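# Align the odd knob in each row of the knob box

## Task

In the knob box, every row (A1-A4, B1-B4 and so on) has at least three knobs aimed at one shared mark. Rotate each knob that aims at a different mark so it matches its row. All other knobs must still aim at their current marks when the scene ends. The fix must hold by itself, without the robot holding any knob.

## Robot and tools

Robot: two Kinova Gen3 arms with 7 joints each, named left_arm and right_arm, each ending in a Robotiq 2F-85 parallel gripper. The names do not refer to sides of a camera image. left_arm's base sits at (+0.005, +0.416, 0) m and right_arm's at (+0.020, -0.381, 0) m in the scene frame.

Scene frame: origin on the table top midway between the arms, +x out over the table, +z up, left_arm on the +y side. Gripper poses in results are given in this frame: end_effector_position in metres plus end_effector_quat_wxyz. That point lies between the pads when closed; its +z runs along the fingers and the pads close along its y axis. Closed fingertips extend about 19 mm past it (about 6 mm when fully open), and closing pushes the tips roughly 13 mm further out, so keep clearance above surfaces. Reported hand positions can be off, more so at full reach.

Tool execute_actions, argument actions: a list holding zero or one item. Empty list: no command, returns the state with pictures. An action item is {"rows": [...], "steps": n} with n from 4 to 15 (default 15); each step is 1/30 s, row k is used on step k, and the final row repeats to fill the remaining steps. A wait item is {"steps": n} with n up to 300, counted from the previous result and including your reply time. Optional boolean pictures requests camera images. A refused call sends nothing.

Each row is a single flat list of 20 numbers covering both arms, even if only one moves: left_arm's 7 joint targets, then its gripper position, force_limit, speed; then the same 10 for right_arm. Joint numbers are absolute target angles in radians (same form as the Joint positions line), not offsets. Joint order and stated ranges: waist -6.283..6.283, shoulder -2.250..2.250, upper arm roll -6.283..6.283, elbow -2.580..2.580, forearm roll -6.283..6.283, wrist pitch -2.100..2.100, wrist roll -6.283..6.283. A target beyond a range end by more than 0.013 rad and outside the joint's last reading is refused; true ends may differ by up to 0.013 rad, and targets past them are clipped, reported as "joint sent to its limit" (possibly about an earlier action). No such line does not prove more room exists.

Gripper numbers are absolute commands scaled to [-1, 1]. position: +1 fully open (85 mm), pads touch near -0.8, -1 closes until blocked. force_limit: pad force, about 20 N at -1, 128 N at 0, 235 N at +1 (on a 40 mm object, slow close); thin or tiny items get less. speed: about 20 mm/s at -1, 85 at 0, 150 at +1; faster closing adds up to about 5 N (speed 0) or 12 N (speed +1). To keep a gripper unchanged, resend its previous three numbers; a 0 is itself a command. New force_limit or speed only applies once position changes by at least 0.01; to grip more gently, open first.

Motion limits: each joint's command is held within 0.304 rad of its measured angle (waist, shoulder, upper arm roll, elbow) or 0.266 rad (the three wrist joints), and targets that would shift the gripper over 70 mm are scaled back toward the current angles. Joints are speed and acceleration limited and arrive together, so after big moves the arm may still be on its way when the result arrives. Each result is taken 4 steps before its action ends; those steps run during your next reply. Between calls the arms keep heading to the last row sent until they are nearly still or a step is HELD.

Result lines: the state line per arm (pose as above); Joint positions and Joint velocities per arm in column order (rad, rad/s); gripper object_status 0 moving, 1 blocked while opening, 2 blocked while closing (a grip), 3 reached target or pads met; position_measured in counts (3 fully open, ~78 is 60 mm, ~130 is 40 mm, ~180 is 20 mm, ~230 pads touching). To grasp, command -1, hold it, and confirm status 2; a lost grip makes fingers re-close unless force_limit was -1. "joint command not followed" means a clearance check altered joint targets; HELD marks steps whose row was not sent. MOTOR HOT appears from 60 °C; at 75 °C an OVER-TEMPERATURE FAULT makes that arm sag. Contact torque at the load limit (50.2 N m for the first four joints, 31.6 N m for the wrist joints, held weight included) halts the arm for 10 s.

Tool zoom_image: camera (cam_high, cam_low, cam_left_wrist, cam_right_wrist, each 672x504) and region [x0, y0, x1, y1] in image pixels from the top-left, at most 504x504; gives a closer view of that camera's latest image. Calibration (pinhole plus radial distortion, world-to-camera transforms) is supplied; wrist camera poses follow the arm's joint readings and all values carry small errors.

Tool read_manual: optional section, only "licences"; returns licence text, no motion.

Tool finished_scene: scene, the number of the current scene; ends and grades it irreversibly, so only call it once the knobs are set and released.

Avoid: knocking or pushing anything off the table, arms colliding or pressing on each other, hard pushes or slams, slips and drops, and leaving a knob held by the robot instead of resting at its mark. Smooth, quick, low-effort motion is preferred.

Each tool is called after "Call:" by a JSON object that holds its "op" and its "data", one argument or row to a line.

## Session

Call:
{"op": "execute_actions", "data": {
  "actions": []
}}

Scene clock: 0.00 s of 8400.00 s.
left_arm: end_effector_position=(+0.4380, +0.5950, +0.1551) position_measured=3 object_status=3 end_effector_quat_wxyz=(-0.283, -0.158, +0.906, -0.272) | right_arm: end_effector_position=(+0.5497, -0.2814, +0.1001) position_measured=3 object_status=3 end_effector_quat_wxyz=(-0.094, +0.947, -0.259, -0.166)
Joint positions: left_arm=[-0.782  1.101  0.113  0.82   0.193  1.978  1.372] | right_arm=[ 0.409  1.005 -0.666  1.123  0.23   1.356  3.867]
Joint velocities: left_arm=[-0.    -0.002 -0.     0.     0.     0.    -0.001] | right_arm=[-0.     0.     0.    -0.002  0.    -0.     0.002]
camera_calibration (this result's frames):
cam_left_wrist: T_world_to_cam=[[-0.459037, 0.777113, -0.430558, -0.190419], [0.778534, 0.118398, -0.616333, -0.252744], [-0.427983, -0.618124, -0.659358, 0.806686], [0, 0, 0, 1]] pos_world=[0.454609, 0.676533, 0.294134]
cam_right_wrist: T_world_to_cam=[[-0.527021, -0.849279, -0.031213, 0.048413], [-0.785435, 0.472718, 0.399537, 0.574481], [-0.324563, 0.23508, -0.916186, 0.483882], [0, 0, 0, 1]] pos_world=[0.633782, -0.344203, 0.215311]

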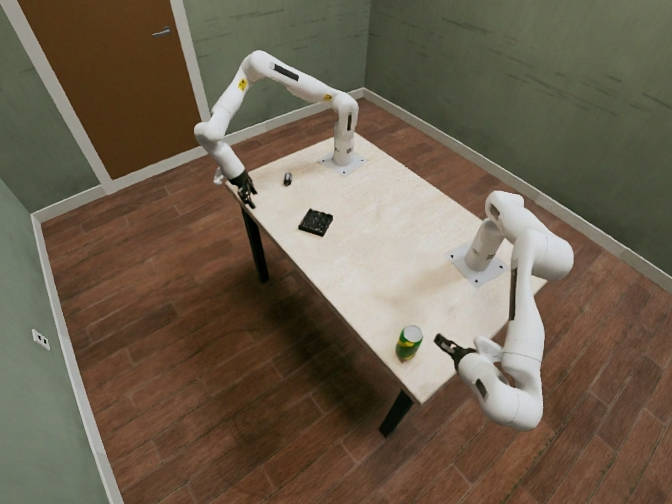

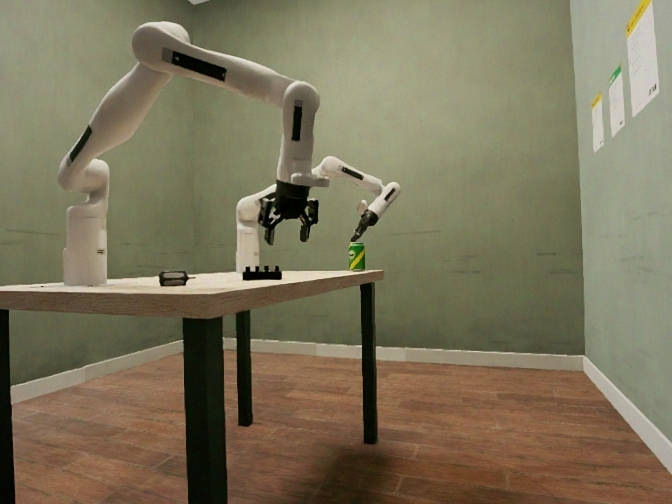

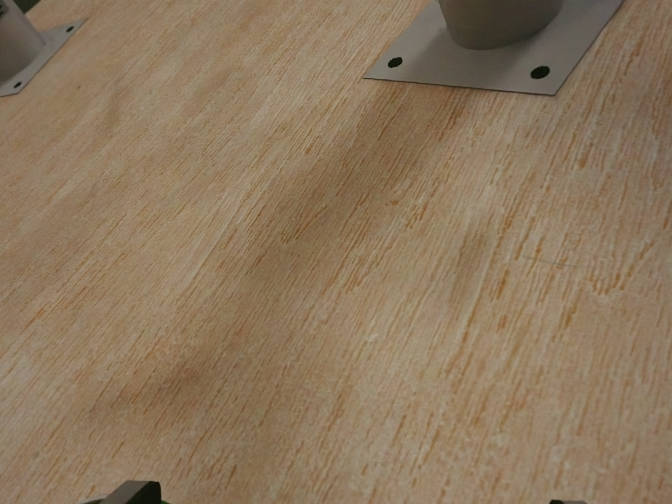

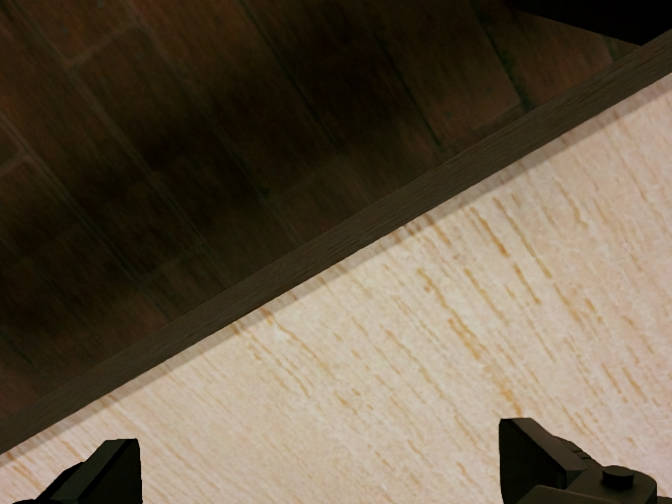

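Call:
{"op": "execute_actions", "data": {
  "actions": [
    {"rows": [[-0.782,1.101,0.113,0.82,0.193,1.978,1.372,1,-1,0, -0.596,0.413,0,1.8428,0,0.8857,3.867,1,-1,0]], "steps": 15}
  ]
}}

Call:
{"op": "execute_actions", "data": {
  "actions": [
    {"steps": 40}
  ],
  "pictures": true
}}

Scene clock: 1.33 s of 8400.00 s.
left_arm: end_effector_position=(+0.4380, +0.5947, +0.1550) position_measured=3 object_status=3 end_effector_quat_wxyz=(-0.283, -0.158, +0.906, -0.273) | right_arm: end_effector_position=(+0.5096, -0.2058, +0.1429) position_measured=3 object_status=3 end_effector_quat_wxyz=(-0.065, +0.971, -0.219, -0.078)
Joint positions: left_arm=[-0.782  1.101  0.113  0.82   0.193  1.978  1.372] | right_arm=[ 0.132  0.729 -0.401  1.39   0.075  1.123  3.867]
Joint velocities: left_arm=[-0.    -0.001  0.001 -0.001  0.     0.     0.001] | right_arm=[-1.257 -1.235  1.223  1.23  -0.436 -1.08  -0.001]
Steps of this call (steps 1 to 29: nothing new was sent; steps 30 to 40: the first 11 steps of this action). Readings (joint positions | what the end effector reports):
30: left_arm=[-0.782 1.101 0.113 0.820 0.193 1.978 1.372] | right_arm=[0.407 1.003 -0.665 1.124 0.229 1.356 3.867] | left_arm position_measured=3 object_status=3 | right_arm position_measured=3 object_status=3
31: left_arm=[-0.782 1.101 0.113 0.820 0.193 1.978 1.372] | right_arm=[0.401 0.997 -0.659 1.130 0.227 1.351 3.867] | left_arm position_measured=3 object_status=3 | right_arm position_measured=3 object_status=3
33: left_arm=[-0.782 1.101 0.113 0.820 0.193 1.978 1.372] | right_arm=[0.372 0.967 -0.631 1.157 0.207 1.328 3.867] | left_arm position_measured=3 object_status=3 | right_arm position_measured=3 object_status=3
37: left_arm=[-0.782 1.101 0.113 0.820 0.193 1.978 1.372] | right_arm=[0.250 0.845 -0.515 1.274 0.127 1.225 3.867] | left_arm position_measured=3 object_status=3 | right_arm position_measured=3 object_status=3
40: the state above

Scene clock: 2.67 s of 8400.00 s.
left_arm: end_effector_position=(+0.4380, +0.5947, +0.1550) position_measured=3 object_status=3 end_effector_quat_wxyz=(-0.283, -0.158, +0.906, -0.273) | right_arm: end_effector_position=(+0.3297, -0.1085, +0.1600) position_measured=3 object_status=3 end_effector_quat_wxyz=(-0.000, +0.999, -0.032, +0.000)
Joint positions: left_arm=[-0.782  1.101  0.113  0.82   0.193  1.978  1.372] | right_arm=[-0.596  0.413 -0.     1.843 -0.     0.886  3.867]
Joint velocities: left_arm=[-0.    -0.     0.    -0.    -0.001 -0.     0.002] | right_arm=[-0.001 -0.    -0.     0.001  0.    -0.002  0.   ]
Kept back: nothing.
Steps of this call (steps 1 to 4: the last 4 steps of your previous action; steps 5 to 40: the robot went on to your last target). Readings (joint positions | what the end effector reports):
1: left_arm=[-0.782 1.101 0.113 0.820 0.193 1.978 1.372] | right_arm=[0.089 0.687 -0.359 1.431 0.061 1.087 3.867] | left_arm position_measured=3 object_status=3 | right_arm position_measured=3 object_status=3
2: left_arm=[-0.782 1.101 0.113 0.820 0.193 1.978 1.372] | right_arm=[0.046 0.646 -0.317 1.473 0.049 1.052 3.867] | left_arm position_measured=3 object_status=3 | right_arm position_measured=3 object_status=3
4: left_arm=[-0.782 1.101 0.113 0.820 0.193 1.978 1.372] | right_arm=[-0.040 0.571 -0.233 1.557 0.031 0.994 3.867] | left_arm position_measured=3 object_status=3 | right_arm position_measured=3 object_status=3
8: left_arm=[-0.782 1.101 0.113 0.820 0.193 1.978 1.372] | right_arm=[-0.192 0.484 -0.105 1.695 0.013 0.931 3.867] | left_arm position_measured=3 object_status=3 | right_arm position_measured=3 object_status=3
40: the state above
camera_calibration (this result's frames):
cam_left_wrist: T_world_to_cam=[[-0.45907, 0.776949, -0.430819, -0.190129], [0.77832, 0.117922, -0.616694, -0.252284], [-0.428337, -0.618421, -0.65885, 0.806727], [0, 0, 0, 1]] pos_world=[0.454626, 0.676367, 0.294018]
cam_right_wrist: T_world_to_cam=[[-0.0895177, -0.994484, 0.0546685, -0.0926059], [-0.995123, 0.0915889, 0.0366296, 0.3819], [-0.0414345, -0.0511229, -0.997832, 0.315419], [0, 0, 0, 1]] pos_world=[0.384817, -0.110948, 0.305809]

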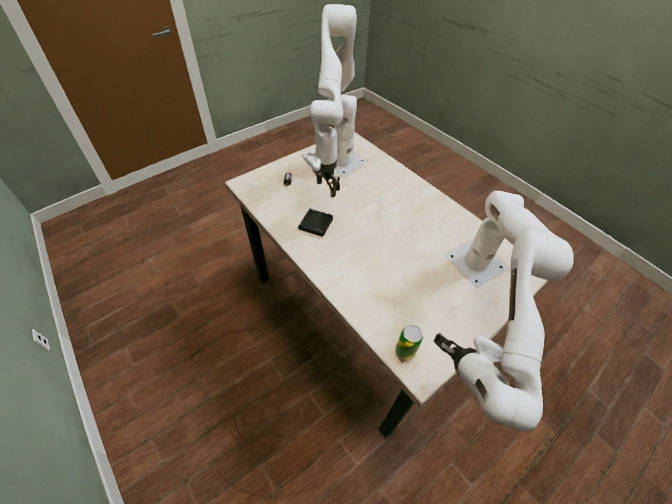

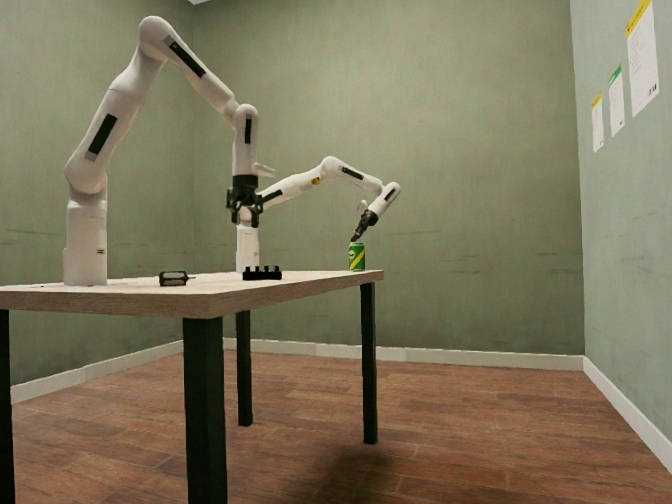

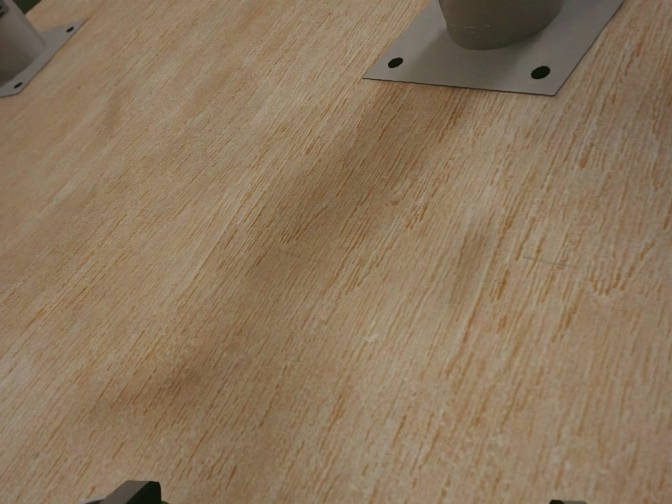

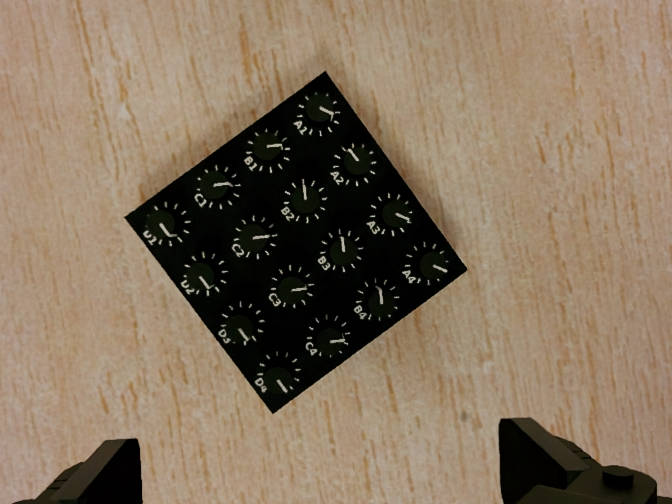

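Call:
{"op": "zoom_image", "data": {
  "camera": "cam_right_wrist",
  "region": [230, 70, 470, 330]
}}

Call:
{"op": "zoom_image", "data": {
  "camera": "cam_right_wrist",
  "region": [120, 160, 370, 415]
}}

Call:
{"op": "zoom_image", "data": {
  "camera": "cam_right_wrist",
  "region": [235, 80, 395, 230]
}}

Region (230, 70, 470, 330) of cam_right_wrist's 672x504 image, scaled by 1.938; it fills the left 465 columns of this view, and the rest is white.

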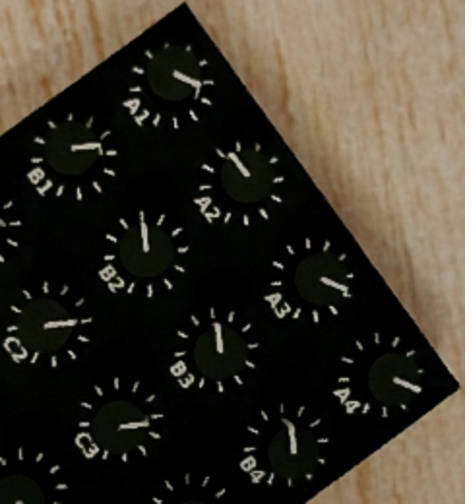

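Region (120, 160, 370, 415) of cam_right_wrist's 672x504 image, scaled by 1.976; it fills the left 494 columns of this view, and the rest is white.

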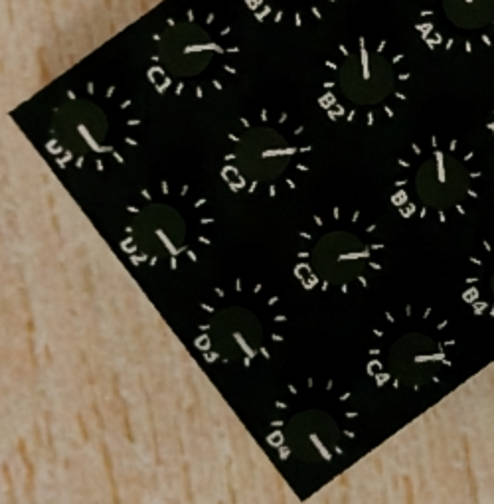

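Region (235, 80, 395, 230) of cam_right_wrist's 672x504 image, scaled by 3.150; it fills the top 472 rows of this view, and the rest is white.

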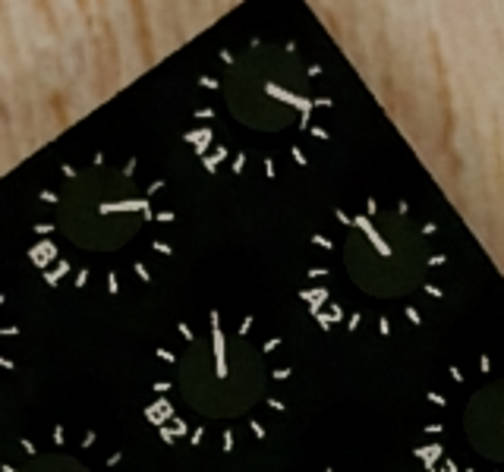

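Call:
{"op": "execute_actions", "data": {
  "actions": [
    {"rows": [[-0.782,1.101,0.113,0.82,0.193,1.978,1.372,1,-1,0, -0.4796,0.6902,0,1.6827,0,0.7687,3.7936,-0.45,-1,0.5]], "steps": 15}
  ]
}}

Call:
{"op": "execute_actions", "data": {
  "actions": [
    {"steps": 22}
  ],
  "pictures": true
}}

Scene clock: 4.27 s of 8400.00 s.
left_arm: end_effector_position=(+0.4380, +0.5947, +0.1550) position_measured=3 object_status=3 end_effector_quat_wxyz=(-0.283, -0.158, +0.906, -0.273) | right_arm: end_effector_position=(+0.4018, -0.0998, +0.0904) position_measured=90 object_status=0 end_effector_quat_wxyz=(-0.000, +0.994, -0.109, +0.000)
Joint positions: left_arm=[-0.782  1.101  0.113  0.82   0.193  1.978  1.372] | right_arm=[-0.502  0.638  0.     1.713  0.     0.791  3.807]
Joint velocities: left_arm=[-0.     0.    -0.001 -0.     0.001  0.     0.001] | right_arm=[ 0.253  0.612  0.01  -0.377  0.003 -0.287 -0.177]
Steps of this call (steps 1 to 15: the robot went on to your last target; steps 16 to 37: nothing new was sent; steps 38 to 48: the first 11 steps of this action). Readings (joint positions | what the end effector reports):
38: left_arm=[-0.782 1.101 0.113 0.820 0.193 1.978 1.372] | right_arm=[-0.595 0.414 -0.000 1.842 -0.000 0.885 3.867] | left_arm position_measured=3 object_status=3 | right_arm position_measured=3 object_status=0
39: left_arm=[-0.782 1.101 0.113 0.820 0.193 1.978 1.372] | right_arm=[-0.592 0.421 -0.001 1.839 -0.000 0.884 3.866] | left_arm position_measured=3 object_status=3 | right_arm position_measured=5 object_status=0
41: left_arm=[-0.782 1.101 0.113 0.820 0.193 1.978 1.372] | right_arm=[-0.580 0.451 -0.001 1.823 -0.000 0.873 3.859] | left_arm position_measured=3 object_status=3 | right_arm position_measured=19 object_status=0
45: left_arm=[-0.782 1.101 0.113 0.820 0.193 1.978 1.372] | right_arm=[-0.534 0.562 -0.001 1.759 -0.000 0.826 3.829] | left_arm position_measured=3 object_status=3 | right_arm position_measured=59 object_status=0
48: the state above

Scene clock: 5.00 s of 8400.00 s.
left_arm: end_effector_position=(+0.4380, +0.5947, +0.1550) position_measured=3 object_status=3 end_effector_quat_wxyz=(-0.283, -0.158, +0.906, -0.273) | right_arm: end_effector_position=(+0.4176, -0.1006, +0.0720) position_measured=186 object_status=3 end_effector_quat_wxyz=(-0.000, +0.992, -0.126, +0.000)
Joint positions: left_arm=[-0.782  1.101  0.113  0.82   0.193  1.978  1.372] | right_arm=[-0.48   0.69   0.     1.683  0.     0.769  3.794]
Joint velocities: left_arm=[-0.    -0.002 -0.001 -0.001  0.001  0.     0.001] | right_arm=[ 0.001  0.    -0.     0.    -0.    -0.    -0.002]
Kept back: nothing.
Steps of this call (steps 1 to 4: the last 4 steps of your previous action; steps 5 to 22: the robot went on to your last target). Readings (joint positions | what the end effector reports):
1: left_arm=[-0.782 1.101 0.113 0.820 0.193 1.978 1.372] | right_arm=[-0.494 0.656 0.001 1.702 0.000 0.782 3.802] | left_arm position_measured=3 object_status=3 | right_arm position_measured=100 object_status=0
2: left_arm=[-0.782 1.101 0.113 0.820 0.193 1.978 1.372] | right_arm=[-0.488 0.670 0.001 1.693 0.000 0.775 3.798] | left_arm position_measured=3 object_status=3 | right_arm position_measured=111 object_status=0
4: left_arm=[-0.782 1.101 0.113 0.820 0.193 1.978 1.372] | right_arm=[-0.483 0.682 0.001 1.685 0.000 0.769 3.794] | left_arm position_measured=3 object_status=3 | right_arm position_measured=131 object_status=0
8: left_arm=[-0.782 1.101 0.113 0.820 0.193 1.978 1.372] | right_arm=[-0.481 0.687 0.000 1.683 -0.000 0.769 3.794] | left_arm position_measured=3 object_status=3 | right_arm position_measured=172 object_status=0
22: the state above
camera_calibration (this result's frames):
cam_left_wrist: T_world_to_cam=[[-0.45907, 0.776949, -0.430819, -0.190129], [0.77832, 0.117922, -0.616694, -0.252284], [-0.428337, -0.618421, -0.65885, 0.806727], [0, 0, 0, 1]] pos_world=[0.454626, 0.676367, 0.294018]
cam_right_wrist: T_world_to_cam=[[-0.275456, -0.959755, 0.0547187, 0.00905472], [-0.959993, 0.277614, 0.0366681, 0.475874], [-0.0503831, -0.0424291, -0.997828, 0.236276], [0, 0, 0, 1]] pos_world=[0.471234, -0.113394, 0.217818]

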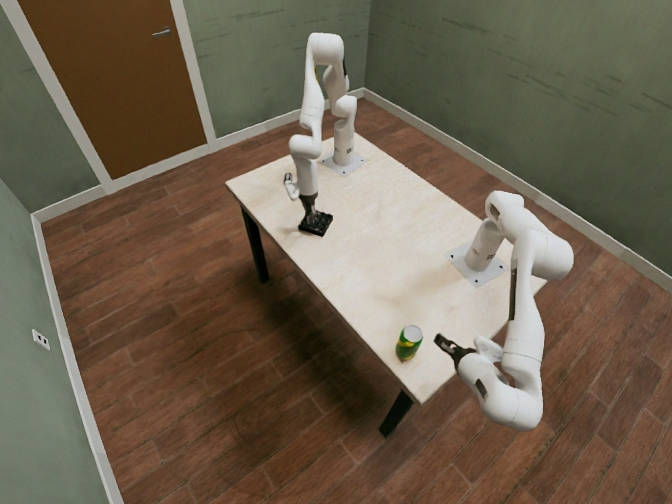

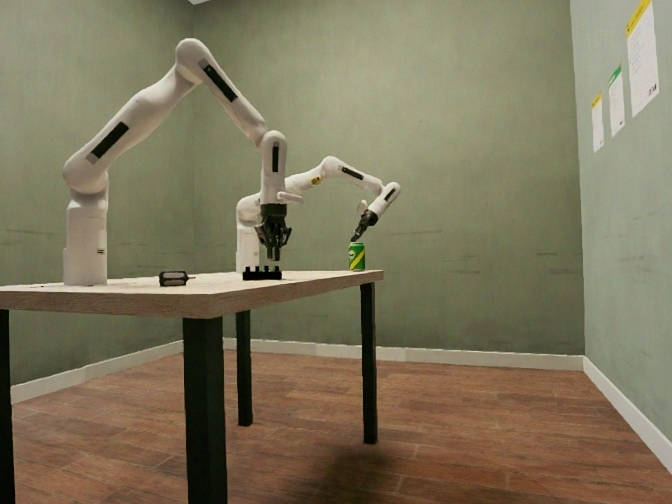

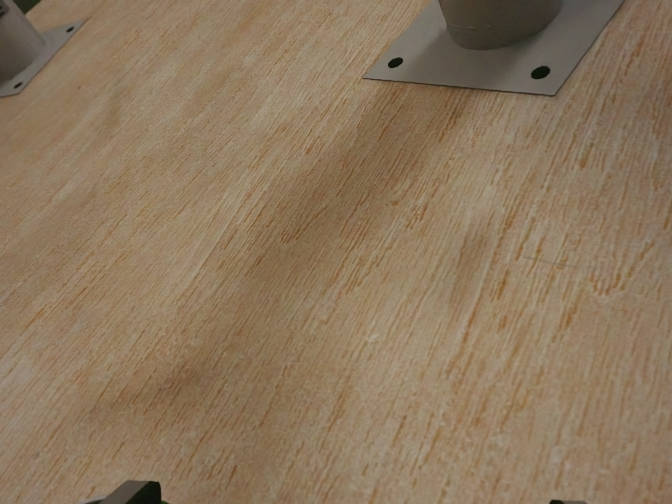

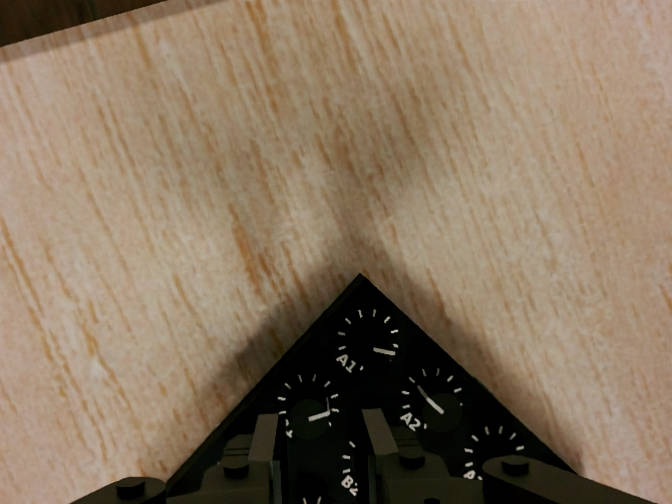

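Call:
{"op": "zoom_image", "data": {
  "camera": "cam_right_wrist",
  "region": [230, 320, 470, 504]
}}

Call:
{"op": "zoom_image", "data": {
  "camera": "cam_low",
  "region": [240, 235, 300, 285]
}}

Region (230, 320, 470, 504) of cam_right_wrist's 672x504 image, scaled by 2.100; it fills the top 386 rows of this view, and the rest is white.

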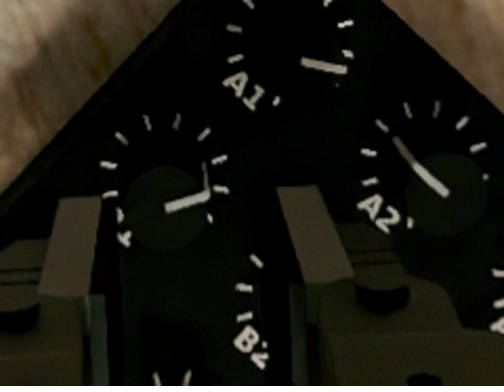

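Region (240, 235, 300, 285) of cam_low's 672x504 image, scaled by 8.400, with more detail than that image has.

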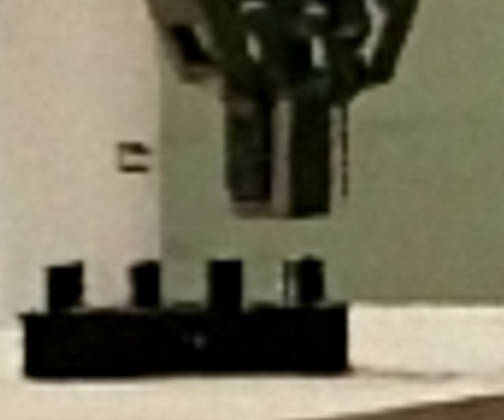

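Call:
{"op": "execute_actions", "data": {
  "actions": [
    {"rows": [[-0.782,1.101,0.113,0.82,0.193,1.978,1.372,1,-1,0, -0.4769,0.7119,0,1.6707,0,0.7590,2.2254,-0.45,-1,0.5]], "steps": 15}
  ]
}}

Call:
{"op": "execute_actions", "data": {
  "actions": [
    {"steps": 40}
  ],
  "pictures": true
}}

Call:
{"op": "zoom_image", "data": {
  "camera": "cam_right_wrist",
  "region": [230, 320, 470, 504]
}}

Call:
{"op": "zoom_image", "data": {
  "camera": "cam_low",
  "region": [240, 235, 300, 285]
}}

Scene clock: 6.17 s of 8400.00 s.
left_arm: end_effector_position=(+0.4380, +0.5947, +0.1550) position_measured=3 object_status=3 end_effector_quat_wxyz=(-0.283, -0.158, +0.906, -0.273) | right_arm: end_effector_position=(+0.4215, -0.0990, +0.0653) position_measured=186 object_status=3 end_effector_quat_wxyz=(-0.000, +0.955, -0.295, +0.000)
Joint positions: left_arm=[-0.782  1.101  0.113  0.82   0.193  1.978  1.372] | right_arm=[-0.477  0.708  0.     1.673  0.     0.76   3.45 ]
Joint velocities: left_arm=[ 0.     0.001 -0.002 -0.    -0.001 -0.     0.001] | right_arm=[ 0.003  0.024 -0.    -0.015 -0.    -0.008 -1.215]
Steps of this call (steps 1 to 15: the robot went on to your last target; steps 16 to 24: nothing new was sent; steps 25 to 35: the first 11 steps of this action). Readings (joint positions | what the end effector reports):
25: left_arm=[-0.782 1.101 0.113 0.820 0.193 1.978 1.372] | right_arm=[-0.480 0.690 -0.000 1.683 -0.000 0.769 3.792] | left_arm position_measured=3 object_status=3 | right_arm position_measured=186 object_status=3
26: left_arm=[-0.782 1.101 0.113 0.820 0.193 1.978 1.372] | right_arm=[-0.479 0.691 -0.000 1.682 -0.000 0.768 3.783] | left_arm position_measured=3 object_status=3 | right_arm position_measured=186 object_status=3
28: left_arm=[-0.782 1.101 0.113 0.820 0.193 1.978 1.372] | right_arm=[-0.479 0.696 -0.000 1.680 -0.000 0.766 3.732] | left_arm position_measured=3 object_status=3 | right_arm position_measured=186 object_status=3
32: left_arm=[-0.782 1.101 0.113 0.820 0.193 1.978 1.372] | right_arm=[-0.478 0.705 0.000 1.675 0.000 0.762 3.572] | left_arm position_measured=3 object_status=3 | right_arm position_measured=186 object_status=3
35: the state above

Scene clock: 7.50 s of 8400.00 s.
left_arm: end_effector_position=(+0.4380, +0.5947, +0.1550) position_measured=3 object_status=3 end_effector_quat_wxyz=(-0.283, -0.158, +0.906, -0.273) | right_arm: end_effector_position=(+0.4221, -0.0988, +0.0640) position_measured=186 object_status=3 end_effector_quat_wxyz=(-0.000, -0.612, +0.791, -0.000)
Joint positions: left_arm=[-0.782  1.101  0.113  0.82   0.193  1.978  1.372] | right_arm=[-0.477  0.712  0.     1.671 -0.     0.759  2.225]
Joint velocities: left_arm=[-0.     0.001  0.001  0.     0.     0.    -0.001] | right_arm=[-0.     0.     0.     0.001 -0.     0.001 -0.002]
Kept back: nothing.
Steps of this call (steps 1 to 4: the last 4 steps of your previous action; steps 5 to 40: the robot went on to your last target). Readings (joint positions | what the end effector reports):
1: left_arm=[-0.782 1.101 0.113 0.820 0.193 1.978 1.372] | right_arm=[-0.477 0.709 0.000 1.672 0.000 0.760 3.410] | left_arm position_measured=3 object_status=3 | right_arm position_measured=186 object_status=3
2: left_arm=[-0.782 1.101 0.113 0.820 0.193 1.978 1.372] | right_arm=[-0.477 0.710 0.000 1.672 0.000 0.760 3.369] | left_arm position_measured=3 object_status=3 | right_arm position_measured=186 object_status=3
4: left_arm=[-0.782 1.101 0.113 0.820 0.193 1.978 1.372] | right_arm=[-0.477 0.711 0.000 1.671 0.000 0.759 3.288] | left_arm position_measured=3 object_status=3 | right_arm position_measured=186 object_status=3
8: left_arm=[-0.782 1.101 0.113 0.820 0.193 1.978 1.372] | right_arm=[-0.477 0.711 0.000 1.671 0.000 0.759 3.125] | left_arm position_measured=3 object_status=3 | right_arm position_measured=186 object_status=3
40: the state above
camera_calibration (this result's frames):
cam_left_wrist: T_world_to_cam=[[-0.45907, 0.776949, -0.430819, -0.190129], [0.77832, 0.117922, -0.616694, -0.252284], [-0.428337, -0.618421, -0.65885, 0.806727], [0, 0, 0, 1]] pos_world=[0.454626, 0.676367, 0.294018]
cam_right_wrist: T_world_to_cam=[[-0.959722, 0.275567, 0.0547386, 0.423342], [0.277728, 0.959959, 0.0366794, 0.024943], [-0.0424392, 0.0504045, -0.997827, 0.234402], [0, 0, 0, 1]] pos_world=[0.409311, -0.152418, 0.209804]

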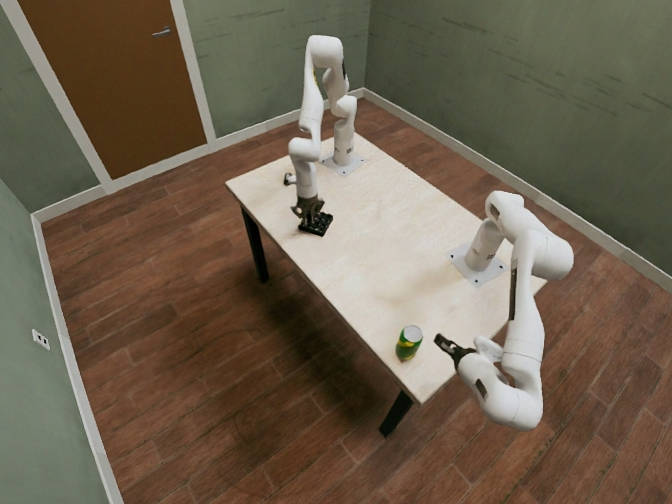

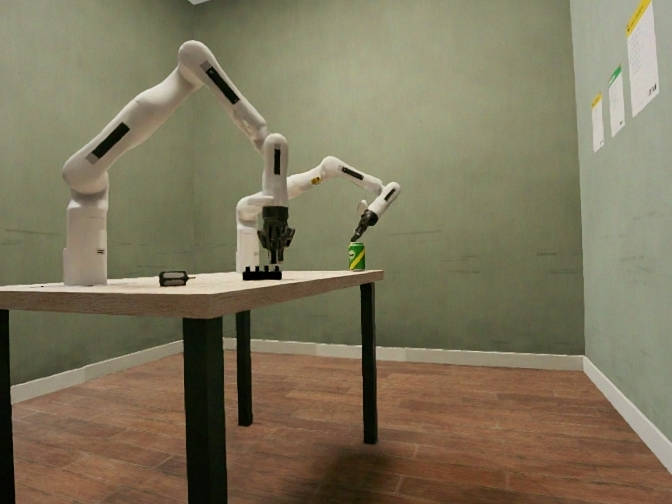

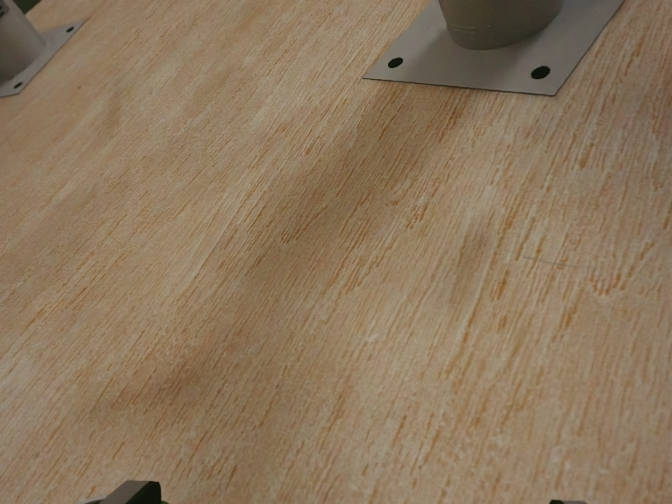

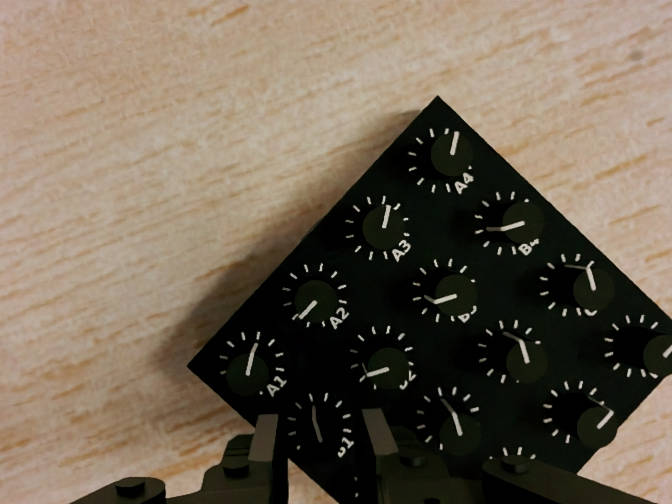

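Region (230, 320, 470, 504) of cam_right_wrist's 672x504 image, scaled by 2.100; it fills the top 386 rows of this view, and the rest is white.

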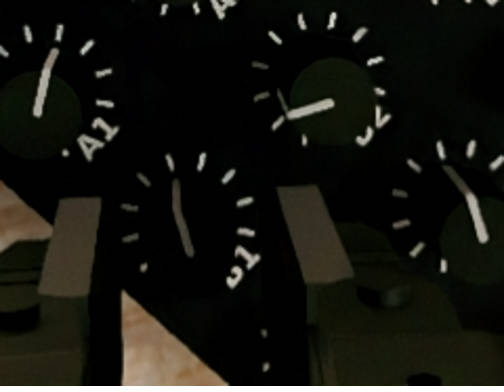

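Region (240, 235, 300, 285) of cam_low's 672x504 image, scaled by 8.400, with more detail than that image has.

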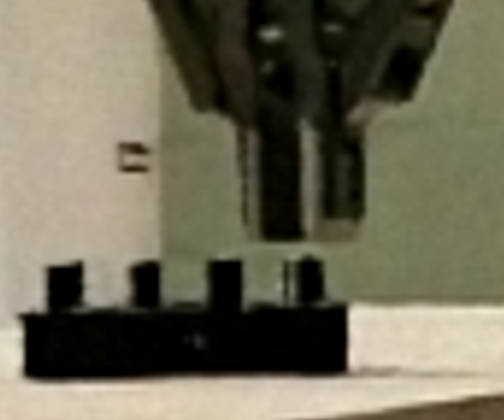

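Call:
{"op": "execute_actions", "data": {
  "actions": [
    {"rows": [[-0.782,1.101,0.113,0.82,0.193,1.978,1.372,1,-1,0, -0.4769,0.7167,0,1.6725,0,0.7524,2.2254,-0.45,-1,0.5],[-0.782,1.101,0.113,0.82,0.193,1.978,1.372,1,-1,0, -0.4769,0.7167,0,1.6725,0,0.7524,2.2254,-0.45,-1,0.5],[-0.782,1.101,0.113,0.82,0.193,1.978,1.372,1,-1,0, -0.4769,0.7216,0,1.6743,0,0.7458,2.2254,-0.45,-1,0.5],[-0.782,1.101,0.113,0.82,0.193,1.978,1.372,1,-1,0, -0.4769,0.7216,0,1.6743,0,0.7458,2.2254,-0.45,-1,0.5],[-0.782,1.101,0.113,0.82,0.193,1.978,1.372,1,-1,0, -0.4769,0.7264,0,1.6760,0,0.7392,2.2254,-0.45,-1,0.5],[-0.782,1.101,0.113,0.82,0.193,1.978,1.372,1,-1,0, -0.4769,0.7264,0,1.6760,0,0.7392,2.2254,-0.45,-1,0.5],[-0.782,1.101,0.113,0.82,0.193,1.978,1.372,1,-1,0, -0.4769,0.7312,0,1.6778,0,0.7326,2.2254,-0.45,-1,0.5],[-0.782,1.101,0.113,0.82,0.193,1.978,1.372,1,-1,0, -0.4769,0.7312,0,1.6778,0,0.7326,2.2254,-1,-0.9,-1]], "steps": 15}
  ]
}}

Call:
{"op": "execute_actions", "data": {
  "actions": [
    {"steps": 18}
  ]
}}

Scene clock: 8.50 s of 8400.00 s.
left_arm: end_effector_position=(+0.4380, +0.5947, +0.1550) position_measured=3 object_status=3 end_effector_quat_wxyz=(-0.283, -0.158, +0.906, -0.273) | right_arm: end_effector_position=(+0.4221, -0.0987, +0.0534) position_measured=189 object_status=0 end_effector_quat_wxyz=(+0.000, -0.612, +0.791, +0.000)
Joint positions: left_arm=[-0.782  1.101  0.113  0.82   0.193  1.978  1.372] | right_arm=[-0.477  0.73  -0.     1.678 -0.     0.733  2.225]
Joint velocities: left_arm=[-0.    -0.001  0.    -0.001 -0.     0.     0.001] | right_arm=[ 0.001  0.009  0.001  0.003 -0.    -0.011  0.001]
Steps of this call (steps 1 to 19: the robot went on to your last target; steps 20 to 30: the first 11 steps of this action). Readings (joint positions | what the end effector reports):
20: left_arm=[-0.782 1.101 0.113 0.820 0.193 1.978 1.372] | right_arm=[-0.477 0.713 0.000 1.671 -0.000 0.758 2.225] | left_arm position_measured=3 object_status=3 | right_arm position_measured=186 object_status=3
21: left_arm=[-0.782 1.101 0.113 0.820 0.193 1.978 1.372] | right_arm=[-0.477 0.715 0.000 1.671 0.000 0.756 2.225] | left_arm position_measured=3 object_status=3 | right_arm position_measured=186 object_status=3
23: left_arm=[-0.782 1.101 0.113 0.820 0.193 1.978 1.372] | right_arm=[-0.477 0.719 0.000 1.673 0.000 0.750 2.225] | left_arm position_measured=3 object_status=3 | right_arm position_measured=186 object_status=3
27: left_arm=[-0.782 1.101 0.113 0.820 0.193 1.978 1.372] | right_arm=[-0.477 0.728 0.000 1.676 0.000 0.737 2.225] | left_arm position_measured=3 object_status=3 | right_arm position_measured=186 object_status=0
30: the state above

Scene clock: 9.10 s of 8400.00 s.
left_arm: end_effector_position=(+0.4380, +0.5947, +0.1550) position_measured=3 object_status=3 end_effector_quat_wxyz=(-0.283, -0.158, +0.906, -0.273) | right_arm: end_effector_position=(+0.4221, -0.0987, +0.0531) position_measured=206 object_status=2 end_effector_quat_wxyz=(+0.000, -0.612, +0.791, +0.000)
Joint positions: left_arm=[-0.782  1.101  0.113  0.82   0.193  1.978  1.372] | right_arm=[-0.477  0.731 -0.     1.678 -0.     0.733  2.225]
Joint velocities: left_arm=[-0.     0.002  0.    -0.    -0.     0.     0.   ] | right_arm=[-0.    -0.    -0.001  0.001  0.    -0.    -0.001]
Kept back: nothing.
Steps of this call (steps 1 to 4: the last 4 steps of your previous action; steps 5 to 15: the robot went on to your last target; steps 16 to 18: nothing new was sent). Readings (joint positions | what the end effector reports):
1: left_arm=[-0.782 1.101 0.113 0.820 0.193 1.978 1.372] | right_arm=[-0.477 0.731 -0.000 1.678 -0.000 0.733 2.225] | left_arm position_measured=3 object_status=3 | right_arm position_measured=190 object_status=0
2: left_arm=[-0.782 1.101 0.113 0.820 0.193 1.978 1.372] | right_arm=[-0.477 0.731 -0.000 1.678 -0.000 0.733 2.225] | left_arm position_measured=3 object_status=3 | right_arm position_measured=192 object_status=0
4: left_arm=[-0.782 1.101 0.113 0.820 0.193 1.978 1.372] | right_arm=[-0.477 0.731 -0.000 1.678 0.000 0.733 2.225] | left_arm position_measured=3 object_status=3 | right_arm position_measured=195 object_status=0
8: left_arm=[-0.782 1.101 0.113 0.820 0.193 1.978 1.372] | right_arm=[-0.477 0.731 -0.000 1.678 -0.000 0.733 2.225] | left_arm position_measured=3 object_status=3 | right_arm position_measured=202 object_status=0
18: the state above
All arms were judged still, so your last target was given up. Only a new action makes them travel on or press farther. Fingers that are still opening or closing keep moving.

Call:
{"op": "execute_actions", "data": {
  "actions": [
    {"rows": [[-0.782,1.101,0.113,0.82,0.193,1.978,1.372,1,-1,0, -0.4769,0.7312,0,1.6778,0,0.7326,3.7962,-1,-0.9,-1]], "steps": 15}
  ]
}}

Call:
{"op": "execute_actions", "data": {
  "actions": [
    {"steps": 38}
  ]
}}

Call:
{"op": "execute_actions", "data": {
  "actions": [
    {"rows": [[-0.782,1.101,0.113,0.82,0.193,1.978,1.372,1,-1,0, -0.4769,0.7312,0,1.6778,0,0.7326,3.7962,-0.45,-1,0],[-0.782,1.101,0.113,0.82,0.193,1.978,1.372,1,-1,0, -0.4769,0.7312,0,1.6778,0,0.7326,3.7962,-0.45,-1,0],[-0.782,1.101,0.113,0.82,0.193,1.978,1.372,1,-1,0, -0.4769,0.7312,0,1.6778,0,0.7326,3.7962,-0.45,-1,0],[-0.782,1.101,0.113,0.82,0.193,1.978,1.372,1,-1,0, -0.4769,0.7312,0,1.6778,0,0.7326,3.7962,-0.45,-1,0],[-0.782,1.101,0.113,0.82,0.193,1.978,1.372,1,-1,0, -0.4769,0.7312,0,1.6778,0,0.7326,3.7962,-0.45,-1,0],[-0.782,1.101,0.113,0.82,0.193,1.978,1.372,1,-1,0, -0.4769,0.7312,0,1.6778,0,0.7326,3.7962,-0.45,-1,0],[-0.782,1.101,0.113,0.82,0.193,1.978,1.372,1,-1,0, -0.4769,0.7066,0,1.6687,0,0.7663,3.7962,-0.45,-1,0]], "steps": 13}
  ]
}}

Call:
{"op": "execute_actions", "data": {
  "actions": [
    {"rows": [[-0.782,1.101,0.113,0.82,0.193,1.978,1.372,1,-1,0, -0.4267,0.6664,0,1.7744,0,0.7009,3.8464,-0.45,-1,0]], "steps": 15}
  ]
}}

Call:
{"op": "execute_actions", "data": {
  "actions": [
    {"steps": 12}
  ],
  "pictures": true
}}

Call:
{"op": "zoom_image", "data": {
  "camera": "cam_right_wrist",
  "region": [150, 320, 430, 504]
}}

Scene clock: 10.37 s of 8400.00 s.
left_arm: end_effector_position=(+0.4380, +0.5947, +0.1550) position_measured=3 object_status=3 end_effector_quat_wxyz=(-0.283, -0.158, +0.906, -0.273) | right_arm: end_effector_position=(+0.4221, -0.0987, +0.0531) position_measured=206 object_status=2 end_effector_quat_wxyz=(+0.000, -0.738, +0.675, +0.000)
Joint positions: left_arm=[-0.782  1.101  0.113  0.82   0.193  1.978  1.372] | right_arm=[-0.477  0.731 -0.     1.678 -0.     0.733  2.569]
Joint velocities: left_arm=[ 0.001 -0.001  0.    -0.    -0.001 -0.001  0.001] | right_arm=[-0.     0.     0.     0.001  0.    -0.001  1.215]
Steps of this call (steps 1 to 27: nothing new was sent; steps 28 to 38: the first 11 steps of this action). Readings (joint positions | what the end effector reports):
28: left_arm=[-0.782 1.101 0.113 0.820 0.193 1.978 1.372] | right_arm=[-0.477 0.731 -0.000 1.678 -0.000 0.733 2.227] | left_arm position_measured=3 object_status=3 | right_arm position_measured=206 object_status=2
29: left_arm=[-0.782 1.101 0.113 0.820 0.193 1.978 1.372] | right_arm=[-0.477 0.731 -0.000 1.678 -0.000 0.733 2.236] | left_arm position_measured=3 object_status=3 | right_arm position_measured=206 object_status=2
31: left_arm=[-0.782 1.101 0.113 0.820 0.193 1.978 1.372] | right_arm=[-0.477 0.731 -0.000 1.678 -0.000 0.733 2.287] | left_arm position_measured=3 object_status=3 | right_arm position_measured=206 object_status=2
35: left_arm=[-0.782 1.101 0.113 0.820 0.193 1.978 1.372] | right_arm=[-0.477 0.731 -0.000 1.678 -0.000 0.733 2.447] | left_arm position_measured=3 object_status=3 | right_arm position_measured=206 object_status=2
38: the state above

Scene clock: 11.63 s of 8400.00 s.
left_arm: end_effector_position=(+0.4380, +0.5947, +0.1550) position_measured=3 object_status=3 end_effector_quat_wxyz=(-0.283, -0.158, +0.906, -0.273) | right_arm: end_effector_position=(+0.4221, -0.0987, +0.0531) position_measured=206 object_status=2 end_effector_quat_wxyz=(-0.000, +0.992, -0.126, +0.000)
Joint positions: left_arm=[-0.782  1.101  0.113  0.82   0.193  1.978  1.372] | right_arm=[-0.477  0.731 -0.     1.678 -0.     0.733  3.796]
Joint velocities: left_arm=[ 0.001 -0.001 -0.     0.001  0.    -0.     0.   ] | right_arm=[ 0.    -0.    -0.     0.     0.     0.     0.001]
Kept back: nothing.
Steps of this call (steps 1 to 4: the last 4 steps of your previous action; steps 5 to 38: the robot went on to your last target). Readings (joint positions | what the end effector reports):
1: left_arm=[-0.782 1.101 0.113 0.820 0.193 1.978 1.372] | right_arm=[-0.477 0.731 -0.000 1.678 -0.000 0.733 2.609] | left_arm position_measured=3 object_status=3 | right_arm position_measured=206 object_status=2
2: left_arm=[-0.782 1.101 0.113 0.820 0.193 1.978 1.372] | right_arm=[-0.477 0.731 -0.000 1.678 -0.000 0.733 2.650] | left_arm position_measured=3 object_status=3 | right_arm position_measured=206 object_status=2
4: left_arm=[-0.782 1.101 0.113 0.820 0.193 1.978 1.372] | right_arm=[-0.477 0.731 -0.000 1.678 -0.000 0.733 2.731] | left_arm position_measured=3 object_status=3 | right_arm position_measured=206 object_status=2
8: left_arm=[-0.782 1.101 0.113 0.820 0.193 1.978 1.372] | right_arm=[-0.477 0.731 -0.000 1.678 -0.000 0.733 2.894] | left_arm position_measured=3 object_status=3 | right_arm position_measured=206 object_status=2
38: the state above

Scene clock: 11.93 s of 8400.00 s.
left_arm: end_effector_position=(+0.4380, +0.5947, +0.1550) position_measured=3 object_status=3 end_effector_quat_wxyz=(-0.283, -0.158, +0.906, -0.273) | right_arm: end_effector_position=(+0.4220, -0.0987, +0.0614) position_measured=186 object_status=0 end_effector_quat_wxyz=(-0.000, +0.992, -0.126, +0.000)
Joint positions: left_arm=[-0.782  1.101  0.113  0.82   0.193  1.978  1.372] | right_arm=[-0.477  0.716 -0.     1.673 -0.     0.751  3.796]
Joint velocities: left_arm=[ 0.    -0.001 -0.    -0.    -0.    -0.001  0.   ] | right_arm=[-0.    -0.215  0.002 -0.099  0.     0.284  0.   ]
Steps of this call (steps 1 to 9: the first 9 steps of this action). Readings (joint positions | what the end effector reports):
1: left_arm=[-0.782 1.101 0.113 0.820 0.193 1.978 1.372] | right_arm=[-0.477 0.731 -0.000 1.678 -0.000 0.733 3.796] | left_arm position_measured=3 object_status=3 | right_arm position_measured=206 object_status=0
2: left_arm=[-0.782 1.101 0.113 0.820 0.193 1.978 1.372] | right_arm=[-0.477 0.731 -0.000 1.678 -0.000 0.733 3.796] | left_arm position_measured=3 object_status=3 | right_arm position_measured=205 object_status=0
4: left_arm=[-0.782 1.101 0.113 0.820 0.193 1.978 1.372] | right_arm=[-0.477 0.731 -0.000 1.678 -0.000 0.733 3.796] | left_arm position_measured=3 object_status=3 | right_arm position_measured=195 object_status=0
8: left_arm=[-0.782 1.101 0.113 0.820 0.193 1.978 1.372] | right_arm=[-0.477 0.724 -0.000 1.676 -0.000 0.741 3.796] | left_arm position_measured=3 object_status=3 | right_arm position_measured=186 object_status=0
9: the state above

Scene clock: 12.43 s of 8400.00 s.
left_arm: end_effector_position=(+0.4380, +0.5947, +0.1550) position_measured=3 object_status=3 end_effector_quat_wxyz=(-0.283, -0.158, +0.906, -0.273) | right_arm: end_effector_position=(+0.4120, -0.1355, +0.0631) position_measured=186 object_status=3 end_effector_quat_wxyz=(+0.001, +0.992, -0.126, -0.001)
Joint positions: left_arm=[-0.782  1.101  0.113  0.82   0.193  1.978  1.372] | right_arm=[-0.428  0.668  0.001  1.774  0.     0.701  3.846]
Joint velocities: left_arm=[ 0.    -0.    -0.     0.    -0.     0.     0.001] | right_arm=[ 0.011 -0.014 -0.017  0.01  -0.005 -0.013  0.001]
Steps of this call (steps 1 to 4: the last 4 steps of your previous action; steps 5 to 15: the first 11 steps of this action). Readings (joint positions | what the end effector reports):
5: left_arm=[-0.782 1.101 0.113 0.820 0.193 1.978 1.372] | right_arm=[-0.476 0.707 -0.000 1.670 -0.000 0.765 3.797] | left_arm position_measured=3 object_status=3 | right_arm position_measured=186 object_status=0
6: left_arm=[-0.782 1.101 0.113 0.820 0.193 1.978 1.372] | right_arm=[-0.473 0.704 -0.001 1.675 -0.000 0.761 3.799] | left_arm position_measured=3 object_status=3 | right_arm position_measured=186 object_status=3
8: left_arm=[-0.782 1.101 0.113 0.820 0.193 1.978 1.372] | right_arm=[-0.459 0.691 -0.002 1.701 -0.001 0.743 3.811] | left_arm position_measured=3 object_status=3 | right_arm position_measured=186 object_status=3
12: left_arm=[-0.782 1.101 0.113 0.820 0.193 1.978 1.372] | right_arm=[-0.431 0.670 0.001 1.767 0.000 0.706 3.843] | left_arm position_measured=3 object_status=3 | right_arm position_measured=186 object_status=3
15: the state above

Scene clock: 12.83 s of 8400.00 s.
left_arm: end_effector_position=(+0.4380, +0.5947, +0.1550) position_measured=3 object_status=3 end_effector_quat_wxyz=(-0.283, -0.158, +0.906, -0.273) | right_arm: end_effector_position=(+0.4125, -0.1357, +0.0640) position_measured=186 object_status=3 end_effector_quat_wxyz=(+0.000, +0.992, -0.126, -0.000)
Joint positions: left_arm=[-0.782  1.101  0.113  0.82   0.193  1.978  1.372] | right_arm=[-0.427  0.666  0.     1.774  0.     0.701  3.846]
Joint velocities: left_arm=[ 0.    -0.002 -0.001 -0.    -0.     0.    -0.001] | right_arm=[ 0.    -0.    -0.    -0.001 -0.     0.003 -0.001]
Kept back: nothing.
Steps of this call (steps 1 to 4: the last 4 steps of your previous action; steps 5 to 12: the robot went on to your last target). Readings (joint positions | what the end effector reports):
1: left_arm=[-0.782 1.101 0.113 0.820 0.193 1.978 1.372] | right_arm=[-0.428 0.668 0.000 1.774 -0.000 0.701 3.846] | left_arm position_measured=3 object_status=3 | right_arm position_measured=186 object_status=3
2: left_arm=[-0.782 1.101 0.113 0.820 0.193 1.978 1.372] | right_arm=[-0.428 0.668 0.000 1.774 -0.000 0.701 3.846] | left_arm position_measured=3 object_status=3 | right_arm position_measured=186 object_status=3
4: left_arm=[-0.782 1.101 0.113 0.820 0.193 1.978 1.372] | right_arm=[-0.427 0.667 -0.000 1.774 -0.000 0.701 3.846] | left_arm position_measured=3 object_status=3 | right_arm position_measured=186 object_status=3
8: left_arm=[-0.782 1.101 0.113 0.820 0.193 1.978 1.372] | right_arm=[-0.427 0.667 0.000 1.774 0.000 0.701 3.846] | left_arm position_measured=3 object_status=3 | right_arm position_measured=186 object_status=3
12: the state above
camera_calibration (this result's frames):
cam_left_wrist: T_world_to_cam=[[-0.45907, 0.776949, -0.430819, -0.190129], [0.77832, 0.117922, -0.616694, -0.252284], [-0.428337, -0.618421, -0.65885, 0.806727], [0, 0, 0, 1]] pos_world=[0.454626, 0.676367, 0.294019]
cam_right_wrist: T_world_to_cam=[[-0.27552, -0.959729, 0.0548521, -0.0255145], [-0.959967, 0.27769, 0.036771, 0.481004], [-0.050522, -0.042525, -0.997817, 0.226535], [0, 0, 0, 1]] pos_world=[0.466163, -0.148423, 0.209753]

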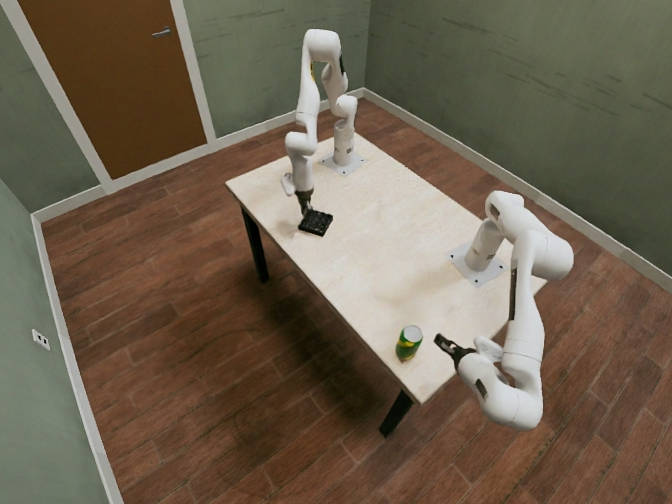

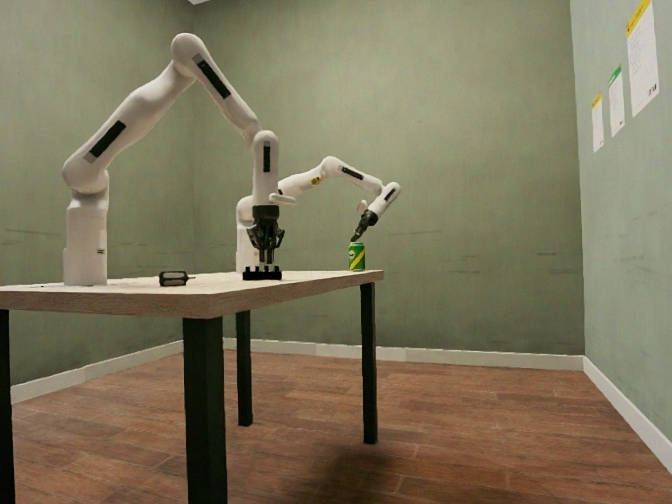

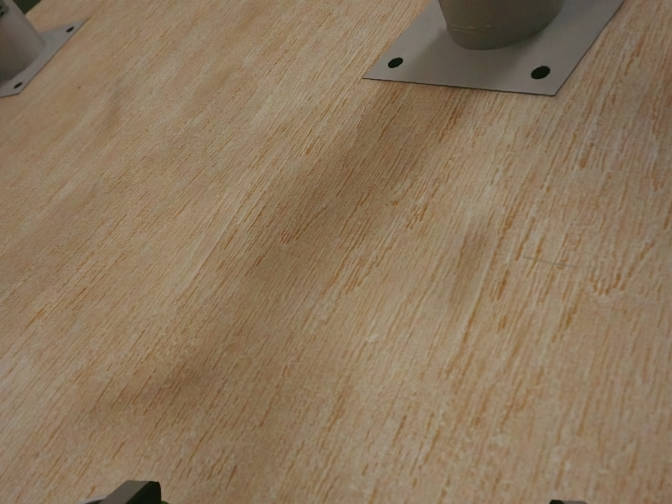

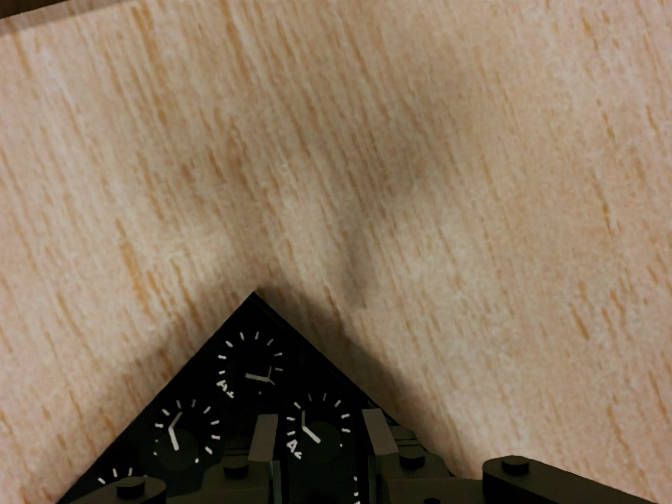

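Region (150, 320, 430, 504) of cam_right_wrist's 672x504 image, scaled by 1.800; it fills the top 331 rows of this view, and the rest is white.

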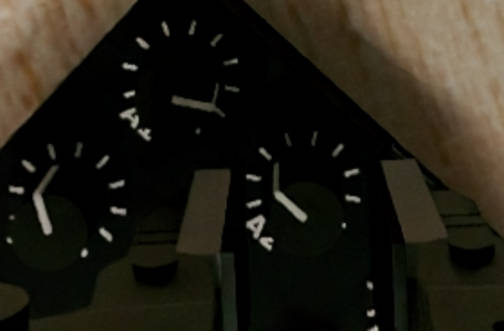

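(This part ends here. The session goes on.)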